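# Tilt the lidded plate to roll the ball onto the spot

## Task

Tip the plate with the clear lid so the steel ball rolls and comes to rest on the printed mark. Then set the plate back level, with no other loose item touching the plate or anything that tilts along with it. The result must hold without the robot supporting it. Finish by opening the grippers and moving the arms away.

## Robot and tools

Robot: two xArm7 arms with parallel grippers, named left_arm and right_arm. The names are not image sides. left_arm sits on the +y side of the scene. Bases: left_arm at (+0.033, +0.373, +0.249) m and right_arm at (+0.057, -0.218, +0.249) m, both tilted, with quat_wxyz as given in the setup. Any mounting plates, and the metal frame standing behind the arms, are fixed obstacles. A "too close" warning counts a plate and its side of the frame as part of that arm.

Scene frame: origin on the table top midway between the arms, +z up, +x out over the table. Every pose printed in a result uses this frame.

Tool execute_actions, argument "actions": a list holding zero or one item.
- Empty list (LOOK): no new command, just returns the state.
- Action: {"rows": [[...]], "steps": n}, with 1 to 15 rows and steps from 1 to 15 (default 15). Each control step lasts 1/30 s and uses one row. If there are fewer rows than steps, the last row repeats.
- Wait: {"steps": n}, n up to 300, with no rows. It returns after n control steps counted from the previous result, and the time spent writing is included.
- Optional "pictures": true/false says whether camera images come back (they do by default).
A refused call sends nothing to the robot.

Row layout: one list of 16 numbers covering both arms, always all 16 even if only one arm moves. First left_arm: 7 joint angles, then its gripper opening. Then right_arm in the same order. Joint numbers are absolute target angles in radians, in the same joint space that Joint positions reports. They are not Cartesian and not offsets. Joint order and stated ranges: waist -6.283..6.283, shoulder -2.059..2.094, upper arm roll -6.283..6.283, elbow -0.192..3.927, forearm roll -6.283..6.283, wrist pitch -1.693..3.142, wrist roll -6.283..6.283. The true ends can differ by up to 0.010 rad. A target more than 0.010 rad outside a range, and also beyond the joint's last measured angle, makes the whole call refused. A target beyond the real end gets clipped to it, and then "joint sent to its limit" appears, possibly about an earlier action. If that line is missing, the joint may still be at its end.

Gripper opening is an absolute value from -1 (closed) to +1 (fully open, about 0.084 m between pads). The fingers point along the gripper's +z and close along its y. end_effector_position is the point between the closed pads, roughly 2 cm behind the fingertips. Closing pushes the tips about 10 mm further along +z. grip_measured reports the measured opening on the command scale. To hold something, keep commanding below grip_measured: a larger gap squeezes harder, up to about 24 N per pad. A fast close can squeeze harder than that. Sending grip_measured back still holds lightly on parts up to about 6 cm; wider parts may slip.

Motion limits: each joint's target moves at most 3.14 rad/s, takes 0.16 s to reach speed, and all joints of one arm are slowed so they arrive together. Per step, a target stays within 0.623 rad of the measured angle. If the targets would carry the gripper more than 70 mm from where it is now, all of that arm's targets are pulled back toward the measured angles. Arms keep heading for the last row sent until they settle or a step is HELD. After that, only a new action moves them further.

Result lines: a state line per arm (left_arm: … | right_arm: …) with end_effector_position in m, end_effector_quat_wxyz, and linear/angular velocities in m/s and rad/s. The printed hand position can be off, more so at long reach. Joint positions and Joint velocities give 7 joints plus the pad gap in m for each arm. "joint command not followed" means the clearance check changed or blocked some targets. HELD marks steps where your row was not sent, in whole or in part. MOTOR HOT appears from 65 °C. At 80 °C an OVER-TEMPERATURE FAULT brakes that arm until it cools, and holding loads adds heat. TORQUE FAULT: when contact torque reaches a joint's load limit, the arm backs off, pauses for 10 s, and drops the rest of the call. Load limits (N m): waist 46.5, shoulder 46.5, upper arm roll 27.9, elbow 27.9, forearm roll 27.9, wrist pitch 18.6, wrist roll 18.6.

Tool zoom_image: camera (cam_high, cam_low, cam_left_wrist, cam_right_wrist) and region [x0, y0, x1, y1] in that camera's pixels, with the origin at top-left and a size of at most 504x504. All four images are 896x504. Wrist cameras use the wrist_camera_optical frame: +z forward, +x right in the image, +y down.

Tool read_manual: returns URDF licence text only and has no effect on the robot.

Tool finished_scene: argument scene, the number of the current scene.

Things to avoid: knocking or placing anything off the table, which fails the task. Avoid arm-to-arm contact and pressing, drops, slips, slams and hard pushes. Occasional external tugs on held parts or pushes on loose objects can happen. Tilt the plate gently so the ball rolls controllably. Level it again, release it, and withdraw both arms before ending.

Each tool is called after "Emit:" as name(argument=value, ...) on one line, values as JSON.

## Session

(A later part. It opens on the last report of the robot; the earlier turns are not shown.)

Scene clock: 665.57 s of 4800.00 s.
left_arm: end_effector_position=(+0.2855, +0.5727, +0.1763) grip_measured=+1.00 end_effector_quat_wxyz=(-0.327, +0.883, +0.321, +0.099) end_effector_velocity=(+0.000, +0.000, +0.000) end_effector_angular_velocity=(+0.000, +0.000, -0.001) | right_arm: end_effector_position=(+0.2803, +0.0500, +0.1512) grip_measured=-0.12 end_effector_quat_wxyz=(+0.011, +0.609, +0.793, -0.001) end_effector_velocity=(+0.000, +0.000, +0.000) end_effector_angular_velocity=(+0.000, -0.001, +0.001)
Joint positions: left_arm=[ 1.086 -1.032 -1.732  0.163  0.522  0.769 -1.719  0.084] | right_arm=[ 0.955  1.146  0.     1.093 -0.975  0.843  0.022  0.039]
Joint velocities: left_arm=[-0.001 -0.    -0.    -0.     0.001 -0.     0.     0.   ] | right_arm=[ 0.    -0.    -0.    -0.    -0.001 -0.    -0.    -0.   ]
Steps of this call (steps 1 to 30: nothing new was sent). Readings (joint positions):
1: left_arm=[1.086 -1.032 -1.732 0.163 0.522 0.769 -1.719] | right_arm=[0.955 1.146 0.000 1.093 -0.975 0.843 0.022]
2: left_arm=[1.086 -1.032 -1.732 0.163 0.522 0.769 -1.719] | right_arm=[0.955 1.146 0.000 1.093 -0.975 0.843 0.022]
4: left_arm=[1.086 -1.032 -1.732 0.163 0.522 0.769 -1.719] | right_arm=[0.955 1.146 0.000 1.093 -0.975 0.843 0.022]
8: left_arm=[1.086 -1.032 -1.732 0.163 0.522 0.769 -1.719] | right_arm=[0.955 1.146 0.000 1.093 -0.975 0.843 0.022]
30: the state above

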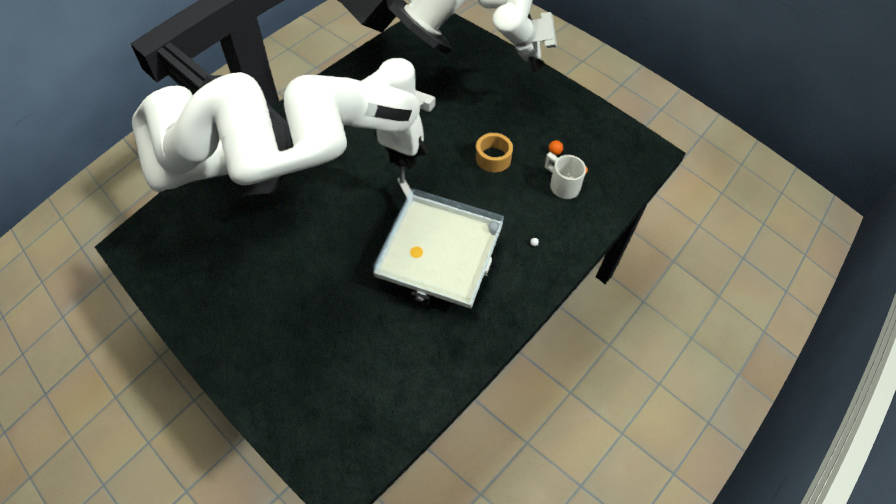

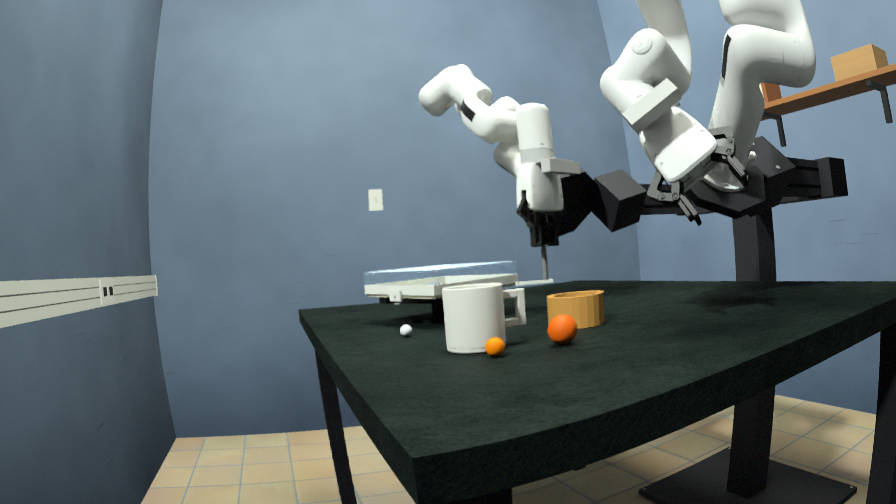

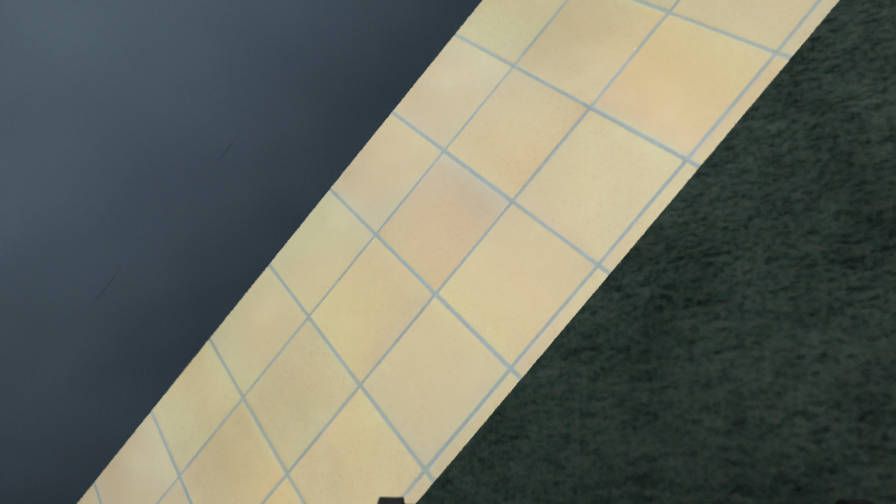

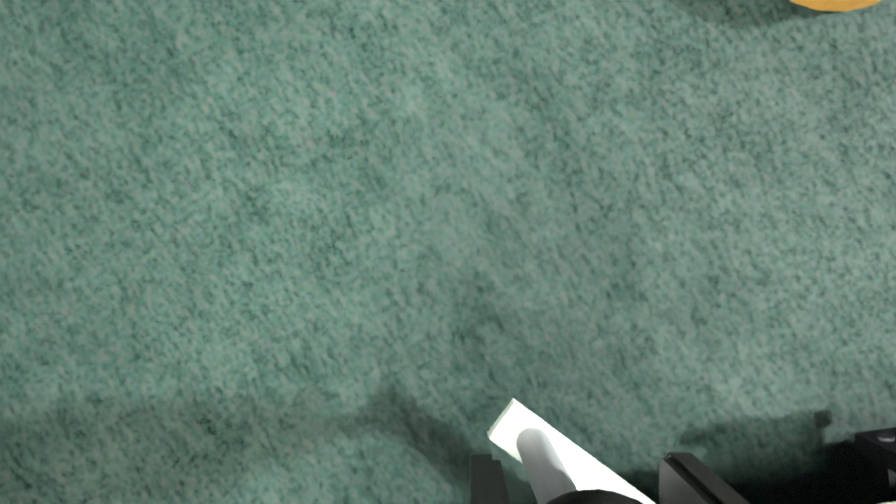

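Emit:
execute_actions(actions=[{"rows": [[1.086,-1.032,-1.732,0.163,0.522,0.769,-1.719,1, 0.9502,1.1358,0,1.0754,-0.9970,0.8273,0.0379,-0.3]], "steps": 15}], pictures=false)

Emit:
execute_actions(actions=[{"steps": 30}], pictures=true)

Emit:
zoom_image(camera="cam_high", region=[360, 175, 520, 320])

Emit:
execute_actions(actions=[{"steps": 24}], pictures=true)

Emit:
zoom_image(camera="cam_high", region=[360, 175, 520, 320])

Scene clock: 687.33 s of 4800.00 s.
left_arm: end_effector_position=(+0.2855, +0.5727, +0.1763) grip_measured=+1.00 end_effector_quat_wxyz=(-0.327, +0.883, +0.321, +0.099) end_effector_velocity=(-0.000, +0.000, +0.000) end_effector_angular_velocity=(+0.000, -0.000, +0.001) | right_arm: end_effector_position=(+0.2798, +0.0487, +0.1512) grip_measured=-0.12 end_effector_quat_wxyz=(+0.009, +0.609, +0.793, +0.006) end_effector_velocity=(+0.000, +0.000, +0.000) end_effector_angular_velocity=(+0.003, -0.002, +0.000)
Joint positions: left_arm=[ 1.086 -1.032 -1.732  0.163  0.522  0.769 -1.719  0.084] | right_arm=[ 0.95   1.136 -0.     1.076 -0.997  0.827  0.038  0.039]
Joint velocities: left_arm=[-0.001 -0.    -0.    -0.    -0.001  0.001 -0.    -0.   ] | right_arm=[-0.001 -0.001  0.    -0.001 -0.004 -0.002  0.003  0.   ]
Steps of this call (steps 1 to 90: nothing new was sent; then 18.27 s passed at rest; steps 91 to 105: all 15 steps of this action). Readings (joint positions):
91: left_arm=[1.086 -1.032 -1.732 0.163 0.522 0.769 -1.719] | right_arm=[0.955 1.146 0.000 1.093 -0.975 0.842 0.022]
92: left_arm=[1.086 -1.032 -1.732 0.163 0.522 0.769 -1.719] | right_arm=[0.955 1.145 -0.000 1.091 -0.978 0.841 0.024]
94: left_arm=[1.086 -1.032 -1.732 0.163 0.522 0.769 -1.719] | right_arm=[0.953 1.141 -0.000 1.084 -0.986 0.835 0.030]
98: left_arm=[1.086 -1.032 -1.732 0.163 0.522 0.769 -1.719] | right_arm=[0.951 1.137 0.000 1.078 -0.994 0.829 0.036]
105: the state above

Scene clock: 688.33 s of 4800.00 s.
left_arm: end_effector_position=(+0.2855, +0.5727, +0.1763) grip_measured=+1.00 end_effector_quat_wxyz=(-0.327, +0.883, +0.321, +0.099) end_effector_velocity=(+0.001, -0.000, -0.000) end_effector_angular_velocity=(-0.002, -0.000, -0.003) | right_arm: end_effector_position=(+0.2798, +0.0487, +0.1512) grip_measured=-0.12 end_effector_quat_wxyz=(+0.009, +0.609, +0.793, +0.006) end_effector_velocity=(+0.001, +0.000, -0.000) end_effector_angular_velocity=(+0.000, -0.000, -0.001)
Joint positions: left_arm=[ 1.086 -1.032 -1.732  0.163  0.522  0.769 -1.719  0.084] | right_arm=[ 0.95   1.136 -0.     1.075 -0.997  0.827  0.038  0.039]
Joint velocities: left_arm=[ 0.    -0.    -0.     0.     0.001 -0.002  0.002 -0.   ] | right_arm=[-0.001  0.    -0.     0.001 -0.001  0.    -0.     0.   ]
Steps of this call (steps 1 to 15: the robot went on to your last target; steps 16 to 30: nothing new was sent). Readings (joint positions):
1: left_arm=[1.086 -1.032 -1.732 0.163 0.522 0.769 -1.719] | right_arm=[0.950 1.136 -0.000 1.076 -0.997 0.827 0.038]
2: left_arm=[1.086 -1.032 -1.732 0.163 0.522 0.769 -1.719] | right_arm=[0.950 1.136 -0.000 1.076 -0.997 0.827 0.038]
4: left_arm=[1.086 -1.032 -1.732 0.163 0.522 0.769 -1.719] | right_arm=[0.950 1.136 -0.000 1.076 -0.997 0.827 0.038]
8: left_arm=[1.086 -1.032 -1.732 0.163 0.522 0.769 -1.719] | right_arm=[0.950 1.136 -0.000 1.075 -0.997 0.827 0.038]
30: the state above
All arms were judged still, so your last target was given up. Only a new action makes them travel on or press farther. Fingers that are still opening or closing keep moving.

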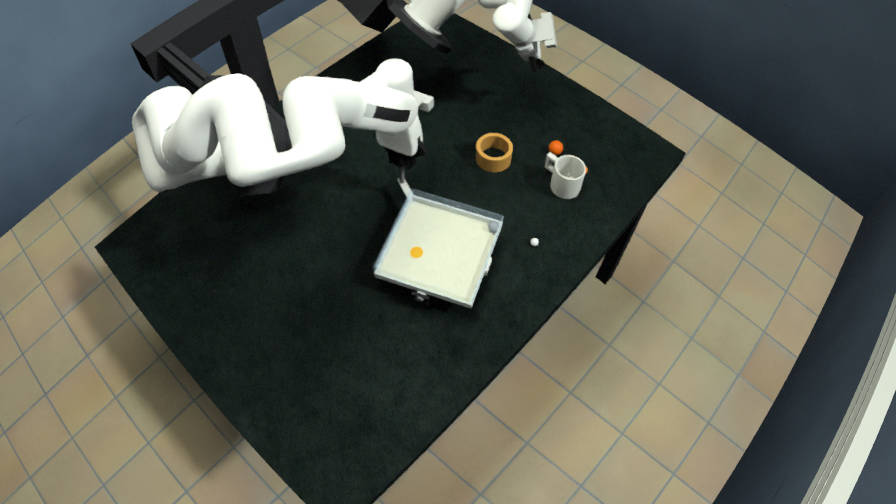

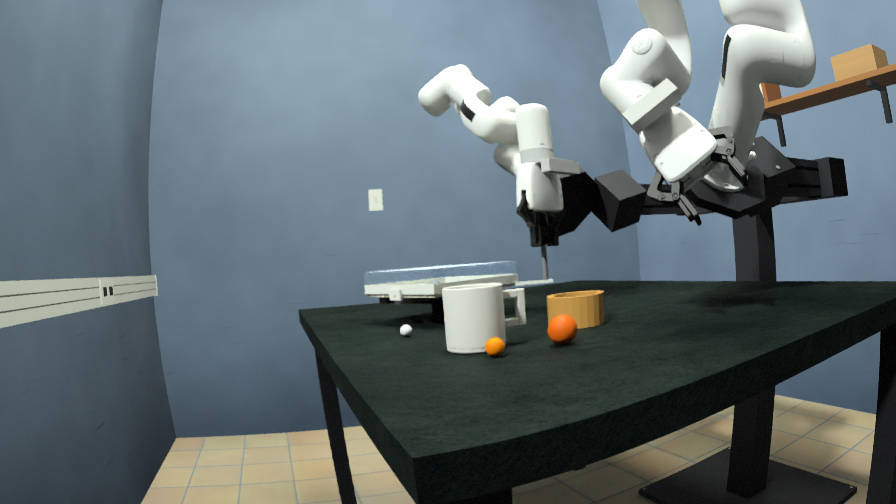

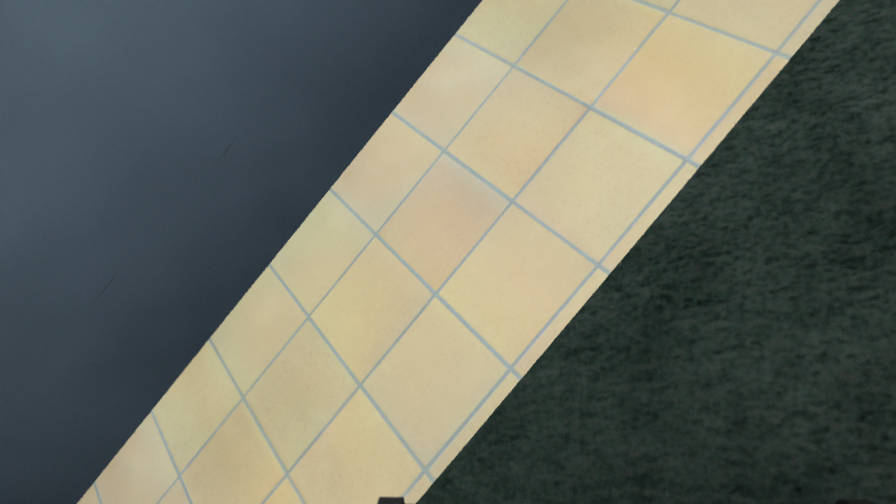

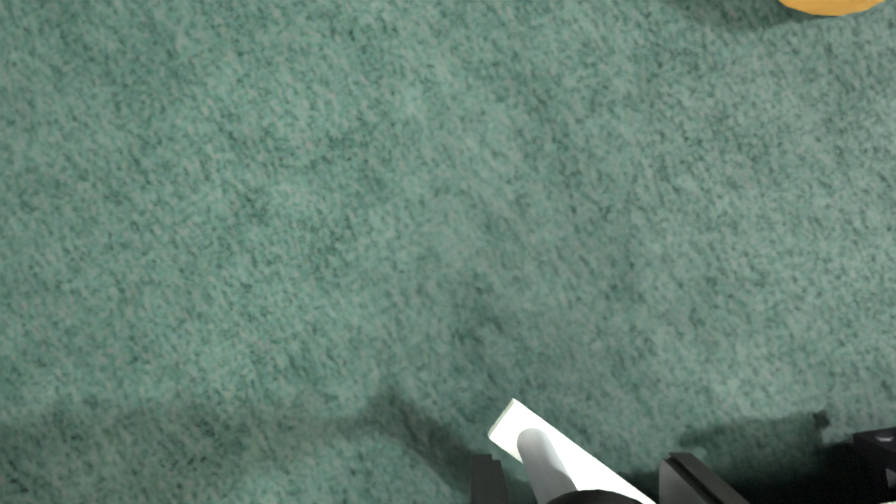

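Region (360, 175, 520, 320) of cam_high's 896x504 image, scaled by 3.150, with more detail than that image has; it fills the top 457 rows of this view, and the rest is white.

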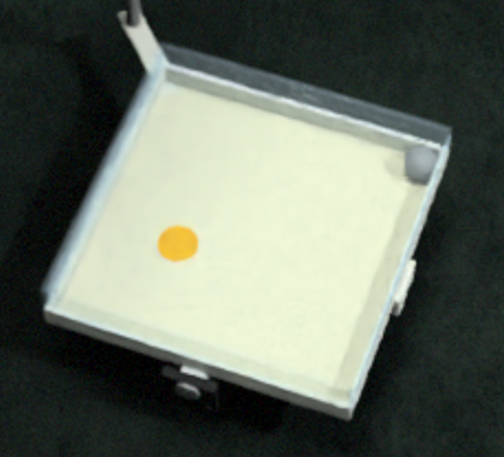

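Scene clock: 689.13 s of 4800.00 s.
left_arm: end_effector_position=(+0.2855, +0.5727, +0.1763) grip_measured=+1.00 end_effector_quat_wxyz=(-0.327, +0.883, +0.321, +0.099) end_effector_velocity=(-0.000, +0.000, +0.000) end_effector_angular_velocity=(-0.000, +0.000, +0.001) | right_arm: end_effector_position=(+0.2798, +0.0487, +0.1512) grip_measured=-0.12 end_effector_quat_wxyz=(+0.009, +0.609, +0.793, +0.006) end_effector_velocity=(-0.000, -0.001, -0.000) end_effector_angular_velocity=(-0.001, +0.001, -0.000)
Joint positions: left_arm=[ 1.086 -1.032 -1.732  0.163  0.522  0.769 -1.719  0.084] | right_arm=[ 0.95   1.136 -0.     1.075 -0.997  0.827  0.038  0.039]
Joint velocities: left_arm=[-0.001 -0.     0.001 -0.    -0.002  0.     0.001  0.   ] | right_arm=[-0.     0.    -0.    -0.001  0.001  0.001 -0.     0.   ]
Steps of this call (steps 1 to 24: nothing new was sent). Readings (joint positions):
1: left_arm=[1.086 -1.032 -1.732 0.163 0.522 0.769 -1.719] | right_arm=[0.950 1.136 -0.000 1.075 -0.997 0.827 0.038]
2: left_arm=[1.086 -1.032 -1.732 0.163 0.522 0.769 -1.719] | right_arm=[0.950 1.136 -0.000 1.075 -0.997 0.827 0.038]
4: left_arm=[1.086 -1.032 -1.732 0.163 0.522 0.769 -1.719] | right_arm=[0.950 1.136 -0.000 1.075 -0.997 0.827 0.038]
8: left_arm=[1.086 -1.032 -1.732 0.163 0.522 0.769 -1.719] | right_arm=[0.950 1.136 -0.000 1.075 -0.997 0.827 0.038]
24: the state above

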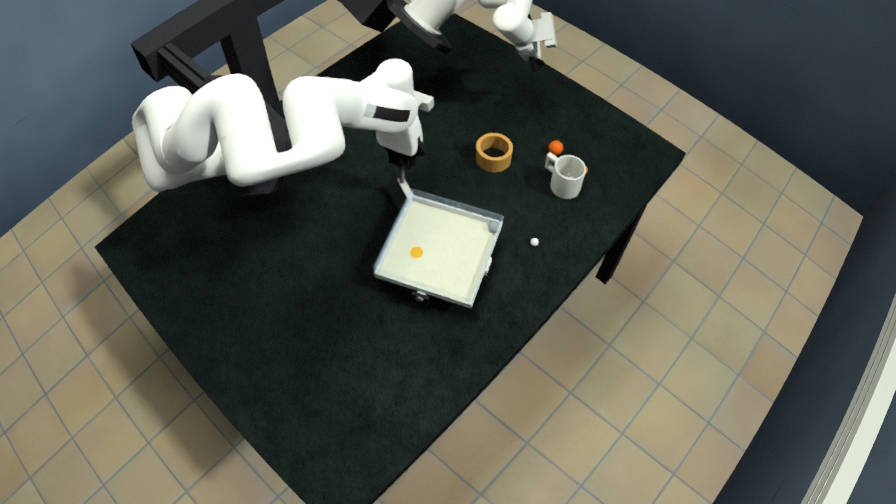

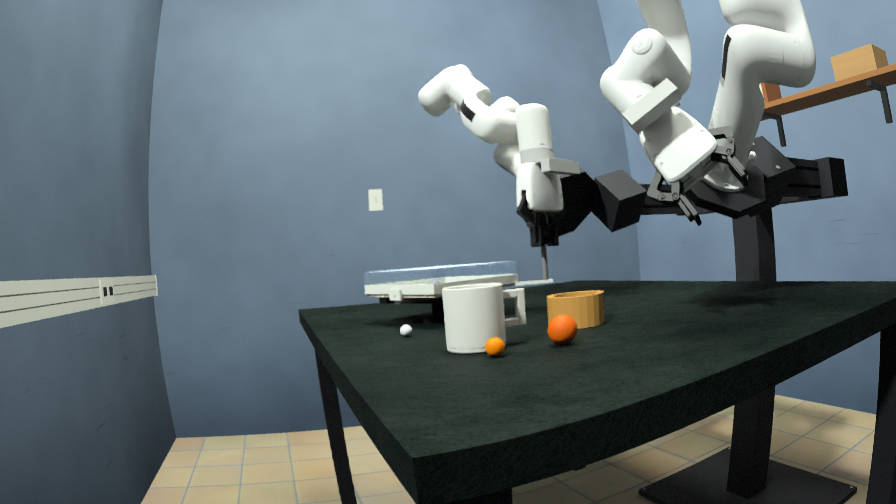

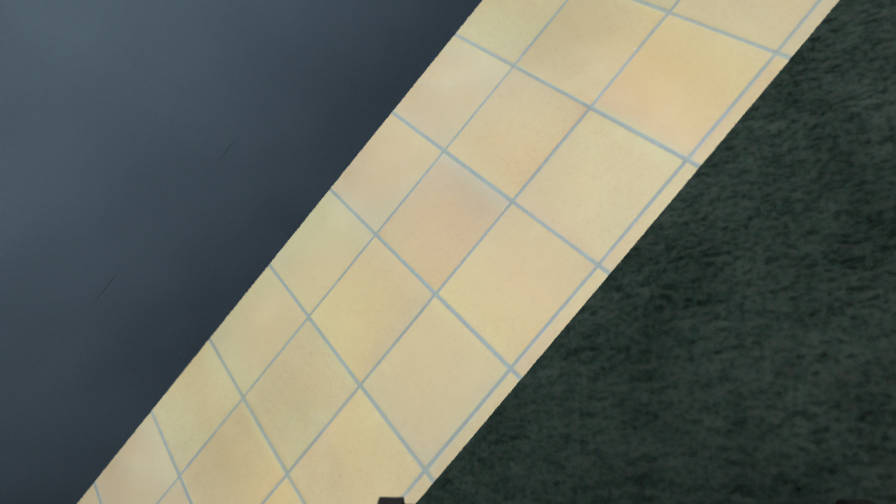

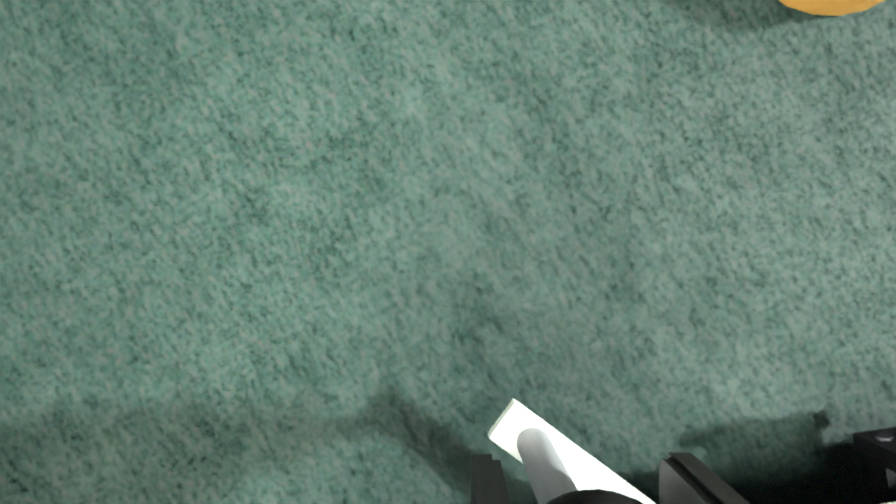

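Region (360, 175, 520, 320) of cam_high's 896x504 image, scaled by 3.150, with more detail than that image has; it fills the top 457 rows of this view, and the rest is white.

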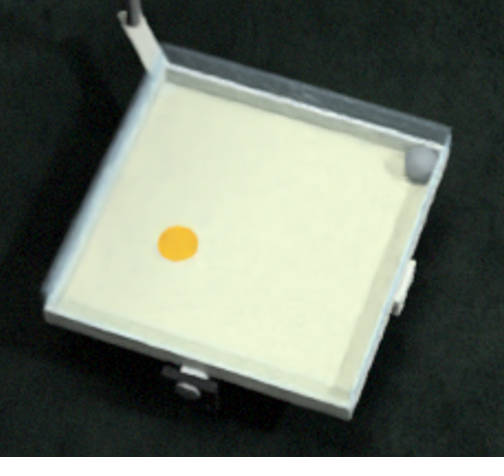

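Emit:
execute_actions(actions=[{"rows": [[1.086,-1.032,-1.732,0.163,0.522,0.769,-1.719,1, 0.9477,1.1306,0,1.0666,-1.0080,0.8197,0.0459,-0.3]], "steps": 15}], pictures=false)

Emit:
execute_actions(actions=[{"steps": 45}], pictures=true)

Emit:
execute_actions(actions=[{"rows": [[1.086,-1.032,-1.732,0.163,0.522,0.769,-1.719,1, 0.9538,1.1427,0,1.0906,-0.9737,0.8404,0.0195,-0.3]], "steps": 15}], pictures=false)

Emit:
execute_actions(actions=[{"steps": 90}], pictures=true)

Scene clock: 746.97 s of 4800.00 s.
left_arm: end_effector_position=(+0.2855, +0.5727, +0.1763) grip_measured=+1.00 end_effector_quat_wxyz=(-0.327, +0.883, +0.321, +0.099) end_effector_velocity=(+0.000, -0.000, +0.000) end_effector_angular_velocity=(-0.000, -0.001, -0.001) | right_arm: end_effector_position=(+0.2794, +0.0480, +0.1513) grip_measured=-0.12 end_effector_quat_wxyz=(+0.008, +0.609, +0.793, +0.009) end_effector_velocity=(-0.001, -0.000, -0.000) end_effector_angular_velocity=(+0.000, +0.002, -0.002)
Joint positions: left_arm=[ 1.086 -1.032 -1.732  0.163  0.522  0.769 -1.719  0.084] | right_arm=[ 0.948  1.131 -0.     1.067 -1.008  0.82   0.046  0.039]
Joint velocities: left_arm=[ 0.     0.    -0.     0.001  0.    -0.    -0.    -0.   ] | right_arm=[-0.001 -0.     0.    -0.001  0.001 -0.001  0.001 -0.   ]
Steps of this call (steps 1 to 90: nothing new was sent; then 54.33 s passed at rest; steps 91 to 105: all 15 steps of this action). Readings (joint positions):
91: left_arm=[1.086 -1.032 -1.732 0.163 0.522 0.769 -1.719] | right_arm=[0.950 1.136 -0.000 1.075 -0.997 0.827 0.038]
92: left_arm=[1.086 -1.032 -1.732 0.163 0.522 0.769 -1.719] | right_arm=[0.950 1.135 -0.000 1.074 -0.998 0.826 0.039]
94: left_arm=[1.086 -1.032 -1.732 0.163 0.522 0.769 -1.719] | right_arm=[0.949 1.133 -0.000 1.071 -1.002 0.824 0.042]
98: left_arm=[1.086 -1.032 -1.732 0.163 0.522 0.769 -1.719] | right_arm=[0.948 1.131 -0.000 1.068 -1.007 0.821 0.045]
105: the state above

Scene clock: 748.47 s of 4800.00 s.
left_arm: end_effector_position=(+0.2855, +0.5727, +0.1763) grip_measured=+1.00 end_effector_quat_wxyz=(-0.327, +0.883, +0.321, +0.099) end_effector_velocity=(+0.000, -0.000, -0.000) end_effector_angular_velocity=(-0.002, -0.000, +0.001) | right_arm: end_effector_position=(+0.2794, +0.0480, +0.1512) grip_measured=-0.12 end_effector_quat_wxyz=(+0.008, +0.609, +0.793, +0.009) end_effector_velocity=(-0.000, +0.000, +0.000) end_effector_angular_velocity=(+0.001, -0.000, +0.002)
Joint positions: left_arm=[ 1.086 -1.032 -1.732  0.163  0.522  0.769 -1.719  0.084] | right_arm=[ 0.948  1.131 -0.     1.067 -1.008  0.82   0.046  0.039]
Joint velocities: left_arm=[ 0.001  0.     0.001  0.    -0.    -0.001 -0.    -0.   ] | right_arm=[ 0.001 -0.     0.    -0.001 -0.    -0.001 -0.001 -0.   ]
Steps of this call (steps 1 to 15: the robot went on to your last target; steps 16 to 45: nothing new was sent). Readings (joint positions):
1: left_arm=[1.086 -1.032 -1.732 0.163 0.522 0.769 -1.719] | right_arm=[0.948 1.131 -0.000 1.067 -1.008 0.820 0.046]
2: left_arm=[1.086 -1.032 -1.732 0.163 0.522 0.769 -1.719] | right_arm=[0.948 1.131 -0.000 1.067 -1.008 0.820 0.046]
4: left_arm=[1.086 -1.032 -1.732 0.163 0.522 0.769 -1.719] | right_arm=[0.948 1.131 -0.000 1.067 -1.008 0.820 0.046]
8: left_arm=[1.086 -1.032 -1.732 0.163 0.522 0.769 -1.719] | right_arm=[0.948 1.131 -0.000 1.067 -1.008 0.820 0.046]
45: the state above
All arms were judged still, so your last target was given up. Only a new action makes them travel on or press farther. Fingers that are still opening or closing keep moving.

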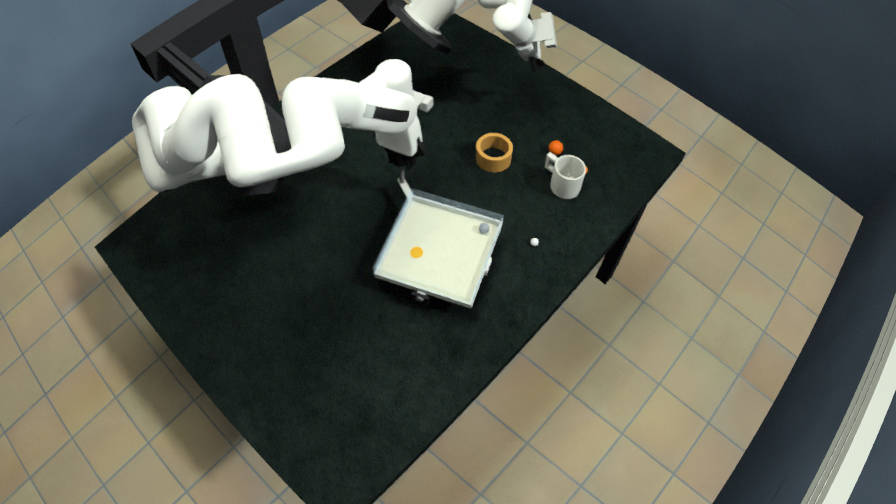

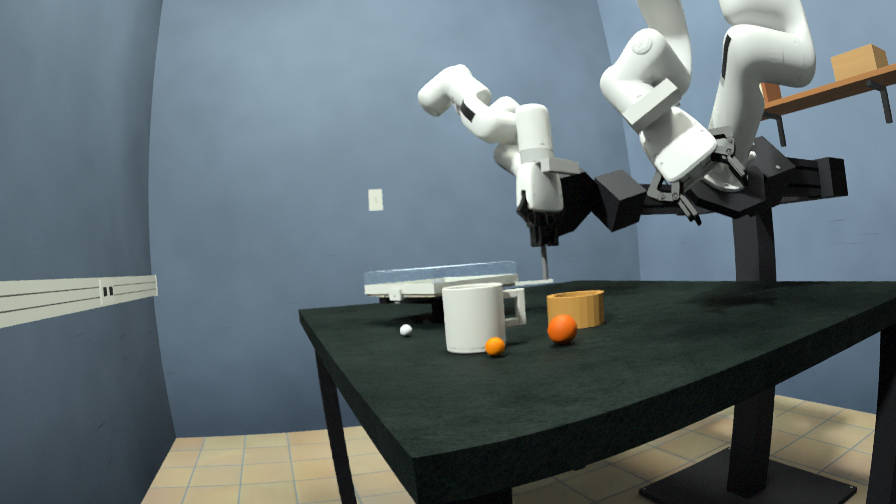

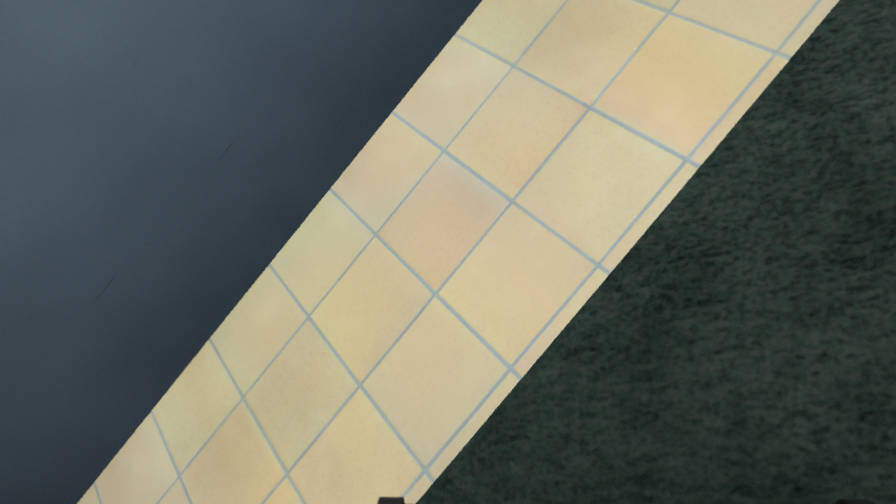

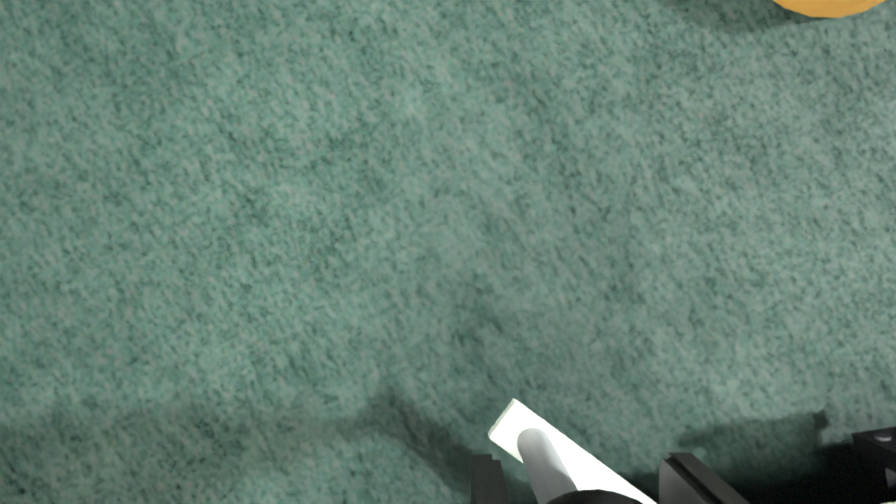

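Scene clock: 748.97 s of 4800.00 s.
left_arm: end_effector_position=(+0.2855, +0.5727, +0.1763) grip_measured=+1.00 end_effector_quat_wxyz=(-0.327, +0.883, +0.321, +0.099) end_effector_velocity=(-0.000, +0.000, -0.000) end_effector_angular_velocity=(+0.001, +0.001, -0.002) | right_arm: end_effector_position=(+0.2802, +0.0494, +0.1516) grip_measured=-0.12 end_effector_quat_wxyz=(+0.010, +0.609, +0.793, -0.001) end_effector_velocity=(+0.001, +0.001, +0.001) end_effector_angular_velocity=(+0.000, -0.001, +0.000)
Joint positions: left_arm=[ 1.086 -1.032 -1.732  0.163  0.522  0.769 -1.719  0.084] | right_arm=[ 0.954  1.143  0.     1.09  -0.974  0.84   0.02   0.039]
Joint velocities: left_arm=[ 0.     0.    -0.    -0.001  0.002  0.     0.    -0.   ] | right_arm=[ 0.002  0.002 -0.     0.005  0.003  0.001 -0.003 -0.   ]
Steps of this call (steps 1 to 15: all 15 steps of this action). Readings (joint positions):
1: left_arm=[1.086 -1.032 -1.732 0.163 0.522 0.769 -1.719] | right_arm=[0.948 1.131 -0.000 1.067 -1.008 0.820 0.046]
2: left_arm=[1.086 -1.032 -1.732 0.163 0.522 0.769 -1.719] | right_arm=[0.948 1.132 0.000 1.069 -1.004 0.822 0.043]
4: left_arm=[1.086 -1.032 -1.732 0.163 0.522 0.769 -1.719] | right_arm=[0.951 1.136 0.000 1.077 -0.992 0.830 0.034]
8: left_arm=[1.086 -1.032 -1.732 0.163 0.522 0.769 -1.719] | right_arm=[0.953 1.141 0.000 1.086 -0.978 0.838 0.023]
15: the state above

Scene clock: 751.97 s of 4800.00 s.
left_arm: end_effector_position=(+0.2855, +0.5727, +0.1763) grip_measured=+1.00 end_effector_quat_wxyz=(-0.327, +0.883, +0.321, +0.099) end_effector_velocity=(+0.000, -0.000, -0.000) end_effector_angular_velocity=(-0.002, -0.002, +0.001) | right_arm: end_effector_position=(+0.2806, +0.0498, +0.1519) grip_measured=-0.12 end_effector_quat_wxyz=(+0.010, +0.609, +0.793, -0.000) end_effector_velocity=(-0.000, +0.000, +0.000) end_effector_angular_velocity=(+0.000, -0.001, +0.001)
Joint positions: left_arm=[ 1.086 -1.032 -1.732  0.163  0.522  0.769 -1.719  0.084] | right_arm=[ 0.954  1.143  0.     1.091 -0.974  0.84   0.019  0.039]
Joint velocities: left_arm=[-0.    -0.001 -0.     0.    -0.002 -0.002 -0.001 -0.   ] | right_arm=[ 0.001 -0.     0.001 -0.    -0.001  0.     0.    -0.   ]
Steps of this call (steps 1 to 15: the robot went on to your last target; steps 16 to 90: nothing new was sent). Readings (joint positions):
1: left_arm=[1.086 -1.032 -1.732 0.163 0.522 0.769 -1.719] | right_arm=[0.954 1.143 0.000 1.090 -0.974 0.840 0.020]
2: left_arm=[1.086 -1.032 -1.732 0.163 0.522 0.769 -1.719] | right_arm=[0.954 1.143 0.000 1.090 -0.974 0.840 0.020]
4: left_arm=[1.086 -1.032 -1.732 0.163 0.522 0.769 -1.719] | right_arm=[0.954 1.143 0.000 1.090 -0.974 0.840 0.020]
8: left_arm=[1.086 -1.032 -1.732 0.163 0.522 0.769 -1.719] | right_arm=[0.954 1.143 0.000 1.090 -0.974 0.840 0.020]
90: the state above
All arms were judged still, so your last target was given up. Only a new action makes them travel on or press farther. Fingers that are still opening or closing keep moving.

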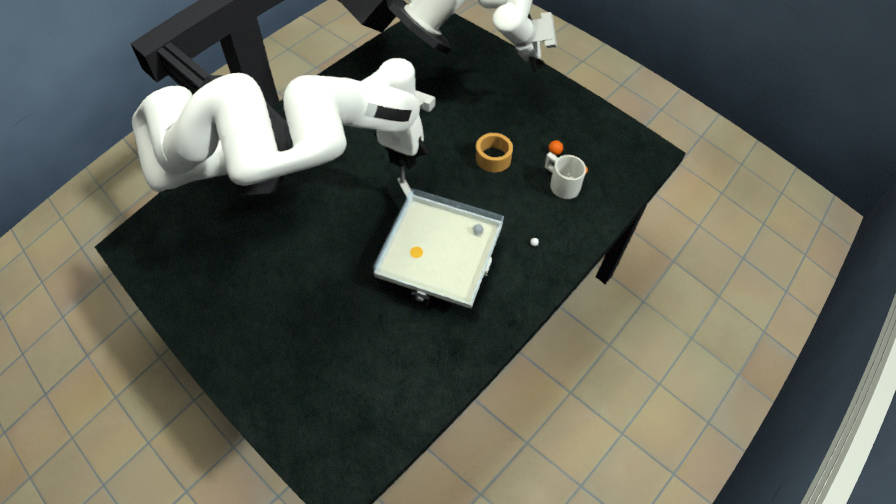

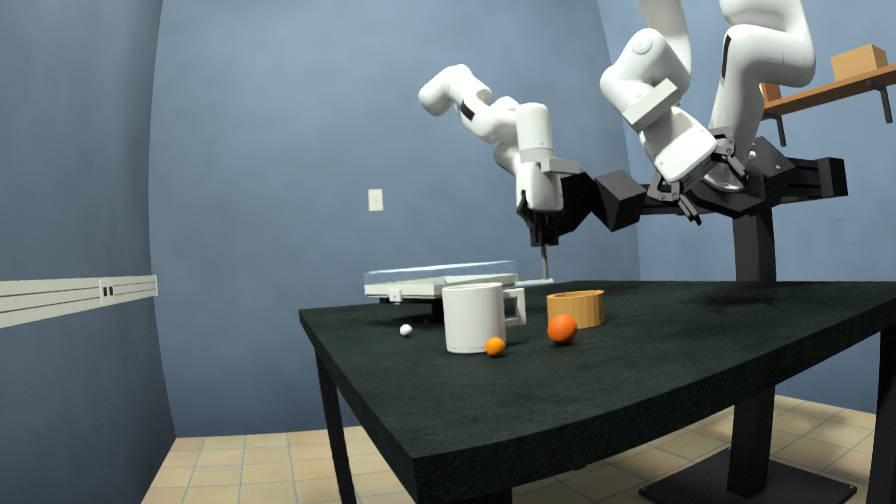

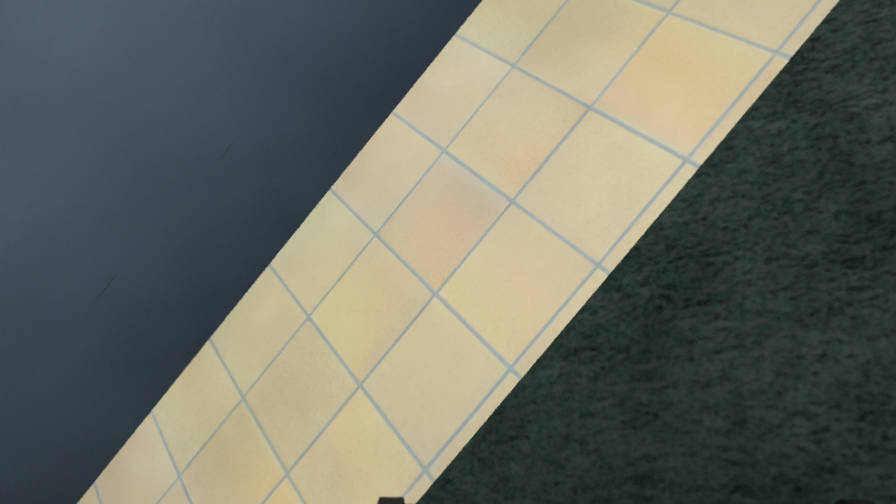

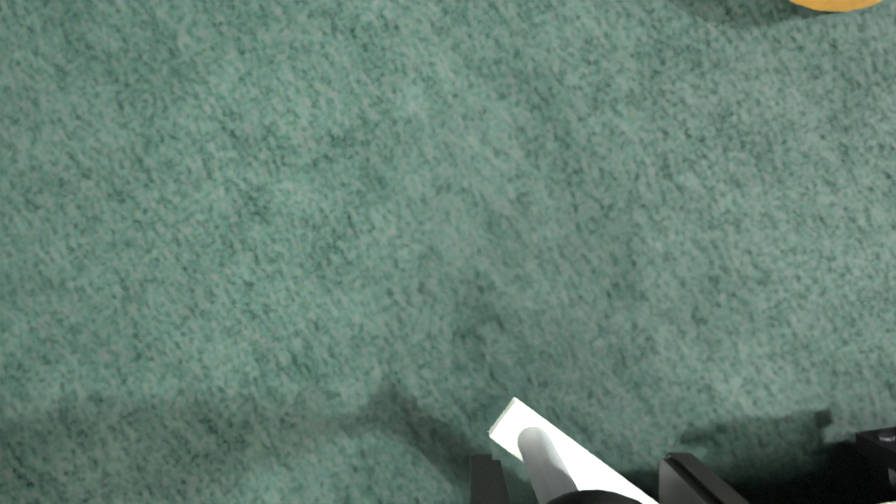

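Emit:
zoom_image(camera="cam_high", region=[360, 175, 520, 320])

Region (360, 175, 520, 320) of cam_high's 896x504 image, scaled by 3.150, with more detail than that image has; it fills the top 457 rows of this view, and the rest is white.

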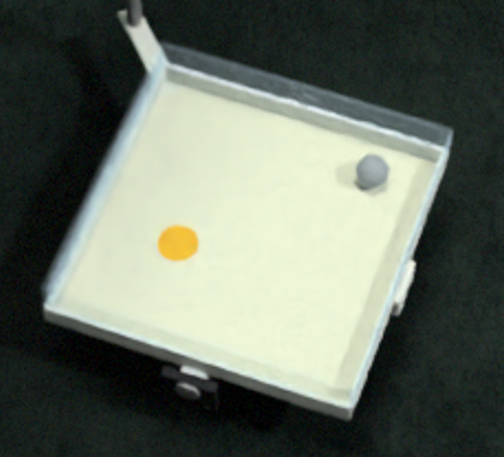

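Emit:
execute_actions(actions=[{"rows": [[1.086,-1.032,-1.732,0.163,0.522,0.769,-1.719,1, 0.9438,1.1223,0,1.0539,-1.0224,0.8084,0.0557,-0.3]], "steps": 15}], pictures=false)

Emit:
execute_actions(actions=[{"steps": 22}], pictures=false)

Emit:
execute_actions(actions=[{"rows": [[1.086,-1.032,-1.732,0.163,0.522,0.769,-1.719,1, 0.9518,1.1384,0,1.0846,-0.9796,0.8352,0.0232,-0.3]], "steps": 15}], pictures=false)

Emit:
execute_actions(actions=[{"steps": 90}], pictures=true)

Emit:
zoom_image(camera="cam_high", region=[360, 175, 520, 320])

Scene clock: 819.37 s of 4800.00 s.
left_arm: end_effector_position=(+0.2855, +0.5727, +0.1763) grip_measured=+1.00 end_effector_quat_wxyz=(-0.327, +0.883, +0.321, +0.099) end_effector_velocity=(+0.000, +0.000, +0.000) end_effector_angular_velocity=(+0.001, +0.001, -0.002) | right_arm: end_effector_position=(+0.2794, +0.0474, +0.1519) grip_measured=-0.12 end_effector_quat_wxyz=(+0.005, +0.609, +0.793, +0.015) end_effector_velocity=(-0.000, -0.001, -0.001) end_effector_angular_velocity=(+0.000, -0.002, +0.001)
Joint positions: left_arm=[ 1.086 -1.032 -1.732  0.163  0.522  0.769 -1.719  0.084] | right_arm=[ 0.944  1.122 -0.     1.055 -1.022  0.809  0.055  0.039]
Joint velocities: left_arm=[-0.     0.    -0.     0.     0.001  0.001  0.001  0.   ] | right_arm=[-0.001 -0.002 -0.002 -0.006 -0.007 -0.003  0.005  0.   ]
Steps of this call (steps 1 to 90: nothing new was sent; then 63.90 s passed at rest; steps 91 to 105: all 15 steps of this action). Readings (joint positions):
91: left_arm=[1.086 -1.032 -1.732 0.163 0.522 0.769 -1.719] | right_arm=[0.954 1.143 -0.000 1.090 -0.974 0.840 0.020]
92: left_arm=[1.086 -1.032 -1.732 0.163 0.522 0.769 -1.719] | right_arm=[0.953 1.141 -0.000 1.088 -0.978 0.838 0.023]
94: left_arm=[1.086 -1.032 -1.732 0.163 0.522 0.769 -1.719] | right_arm=[0.949 1.134 -0.000 1.076 -0.995 0.825 0.036]
98: left_arm=[1.086 -1.032 -1.732 0.163 0.522 0.769 -1.719] | right_arm=[0.945 1.125 -0.000 1.060 -1.016 0.812 0.050]
105: the state above

Scene clock: 820.10 s of 4800.00 s.
left_arm: end_effector_position=(+0.2855, +0.5727, +0.1763) grip_measured=+1.00 end_effector_quat_wxyz=(-0.327, +0.883, +0.321, +0.099) end_effector_velocity=(-0.000, +0.000, -0.000) end_effector_angular_velocity=(-0.000, -0.001, +0.001) | right_arm: end_effector_position=(+0.2790, +0.0471, +0.1516) grip_measured=-0.12 end_effector_quat_wxyz=(+0.005, +0.609, +0.793, +0.014) end_effector_velocity=(-0.001, +0.000, -0.000) end_effector_angular_velocity=(+0.000, +0.000, +0.003)
Joint positions: left_arm=[ 1.086 -1.032 -1.732  0.163  0.522  0.769 -1.719  0.084] | right_arm=[ 0.944  1.122 -0.     1.054 -1.022  0.808  0.056  0.039]
Joint velocities: left_arm=[-0.    -0.     0.001 -0.001  0.001 -0.001 -0.001 -0.   ] | right_arm=[-0.001  0.     0.002 -0.001 -0.001  0.    -0.     0.   ]
Steps of this call (steps 1 to 15: the robot went on to your last target; steps 16 to 22: nothing new was sent). Readings (joint positions):
1: left_arm=[1.086 -1.032 -1.732 0.163 0.522 0.769 -1.719] | right_arm=[0.944 1.122 -0.000 1.055 -1.022 0.809 0.055]
2: left_arm=[1.086 -1.032 -1.732 0.163 0.522 0.769 -1.719] | right_arm=[0.944 1.122 -0.000 1.055 -1.022 0.808 0.055]
4: left_arm=[1.086 -1.032 -1.732 0.163 0.522 0.769 -1.719] | right_arm=[0.944 1.122 -0.000 1.055 -1.022 0.808 0.056]
8: left_arm=[1.086 -1.032 -1.732 0.163 0.522 0.769 -1.719] | right_arm=[0.944 1.122 -0.000 1.054 -1.023 0.808 0.056]
22: the state above
All arms were judged still, so your last target was given up. Only a new action makes them travel on or press farther. Fingers that are still opening or closing keep moving.

Scene clock: 820.60 s of 4800.00 s.
left_arm: end_effector_position=(+0.2855, +0.5727, +0.1763) grip_measured=+1.00 end_effector_quat_wxyz=(-0.327, +0.883, +0.321, +0.099) end_effector_velocity=(-0.000, +0.000, -0.000) end_effector_angular_velocity=(+0.000, +0.001, +0.000) | right_arm: end_effector_position=(+0.2801, +0.0489, +0.1518) grip_measured=-0.12 end_effector_quat_wxyz=(+0.008, +0.609, +0.793, +0.001) end_effector_velocity=(+0.001, +0.001, +0.001) end_effector_angular_velocity=(+0.000, -0.000, +0.000)
Joint positions: left_arm=[ 1.086 -1.032 -1.732  0.163  0.522  0.769 -1.719  0.084] | right_arm=[ 0.952  1.138  0.     1.083 -0.98   0.835  0.024  0.039]
Joint velocities: left_arm=[ 0.     0.     0.     0.    -0.001  0.001  0.001 -0.   ] | right_arm=[ 0.001  0.002  0.     0.006  0.004  0.003 -0.004 -0.   ]
Steps of this call (steps 1 to 15: all 15 steps of this action). Readings (joint positions):
1: left_arm=[1.086 -1.032 -1.732 0.163 0.522 0.769 -1.719] | right_arm=[0.944 1.122 -0.000 1.054 -1.022 0.809 0.056]
2: left_arm=[1.086 -1.032 -1.732 0.163 0.522 0.769 -1.719] | right_arm=[0.944 1.123 -0.000 1.056 -1.019 0.811 0.052]
4: left_arm=[1.086 -1.032 -1.732 0.163 0.522 0.769 -1.719] | right_arm=[0.947 1.129 0.000 1.066 -1.003 0.821 0.041]
8: left_arm=[1.086 -1.032 -1.732 0.163 0.522 0.769 -1.719] | right_arm=[0.951 1.136 0.000 1.079 -0.985 0.832 0.028]
15: the state above

Scene clock: 823.60 s of 4800.00 s.
left_arm: end_effector_position=(+0.2855, +0.5727, +0.1763) grip_measured=+1.00 end_effector_quat_wxyz=(-0.327, +0.883, +0.321, +0.099) end_effector_velocity=(+0.000, -0.000, +0.000) end_effector_angular_velocity=(-0.001, -0.001, +0.001) | right_arm: end_effector_position=(+0.2805, +0.0493, +0.1521) grip_measured=-0.12 end_effector_quat_wxyz=(+0.008, +0.609, +0.793, +0.002) end_effector_velocity=(+0.000, -0.000, -0.000) end_effector_angular_velocity=(-0.001, -0.001, -0.000)
Joint positions: left_arm=[ 1.086 -1.032 -1.732  0.163  0.522  0.769 -1.719  0.084] | right_arm=[ 0.952  1.138  0.     1.085 -0.98   0.835  0.023  0.039]
Joint velocities: left_arm=[-0.001  0.    -0.001  0.    -0.002  0.    -0.001 -0.   ] | right_arm=[ 0.    -0.    -0.    -0.    -0.     0.001  0.    -0.   ]
Steps of this call (steps 1 to 15: the robot went on to your last target; steps 16 to 90: nothing new was sent). Readings (joint positions):
1: left_arm=[1.086 -1.032 -1.732 0.163 0.522 0.769 -1.719] | right_arm=[0.952 1.138 0.000 1.084 -0.980 0.835 0.023]
2: left_arm=[1.086 -1.032 -1.732 0.163 0.522 0.769 -1.719] | right_arm=[0.952 1.139 0.000 1.084 -0.980 0.835 0.023]
4: left_arm=[1.086 -1.032 -1.732 0.163 0.522 0.769 -1.719] | right_arm=[0.952 1.139 0.000 1.084 -0.980 0.835 0.023]
8: left_arm=[1.086 -1.032 -1.732 0.163 0.522 0.769 -1.719] | right_arm=[0.952 1.139 0.000 1.084 -0.980 0.835 0.023]
90: the state above
All arms were judged still, so your last target was given up. Only a new action makes them travel on or press farther. Fingers that are still opening or closing keep moving.

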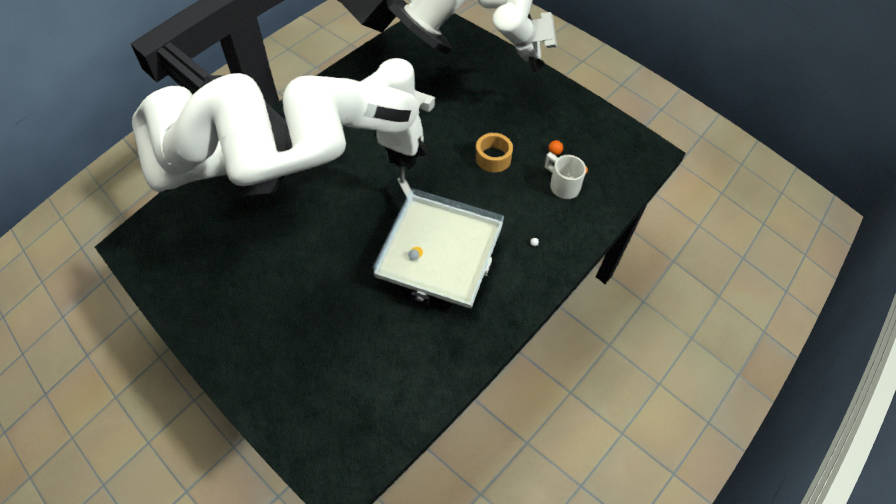

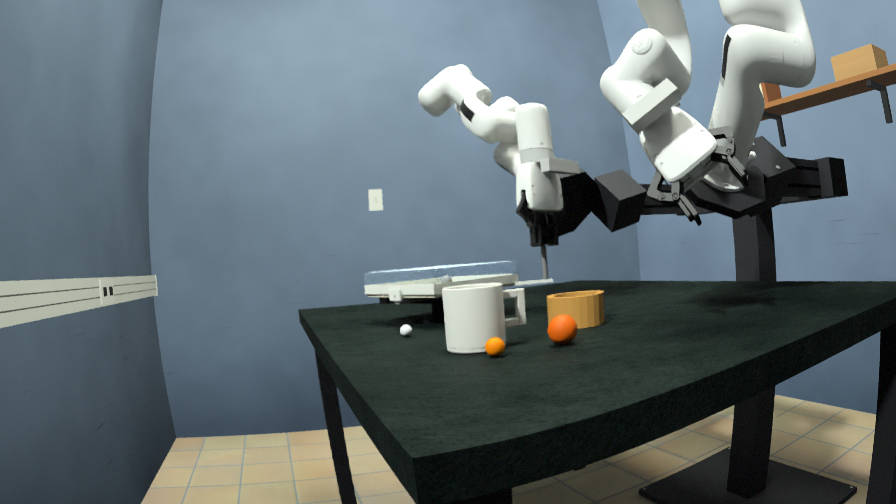

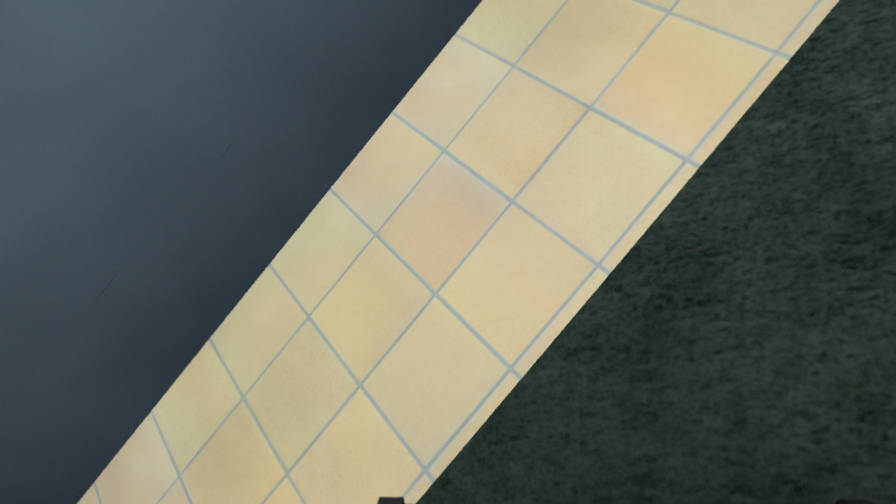

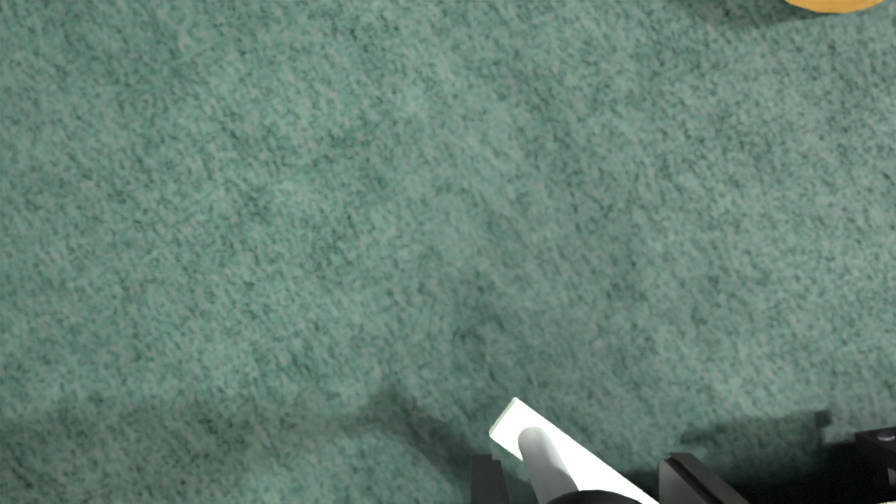

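Region (360, 175, 520, 320) of cam_high's 896x504 image, scaled by 3.150, with more detail than that image has; it fills the top 457 rows of this view, and the rest is white.

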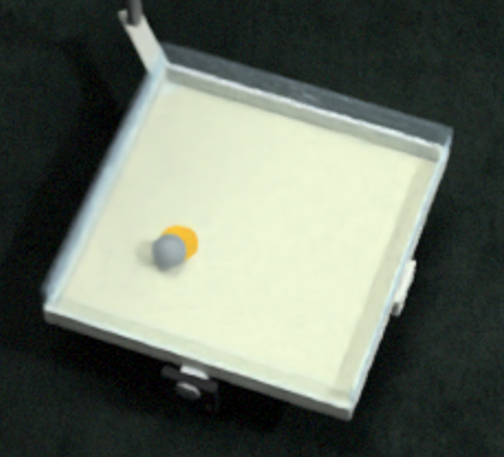

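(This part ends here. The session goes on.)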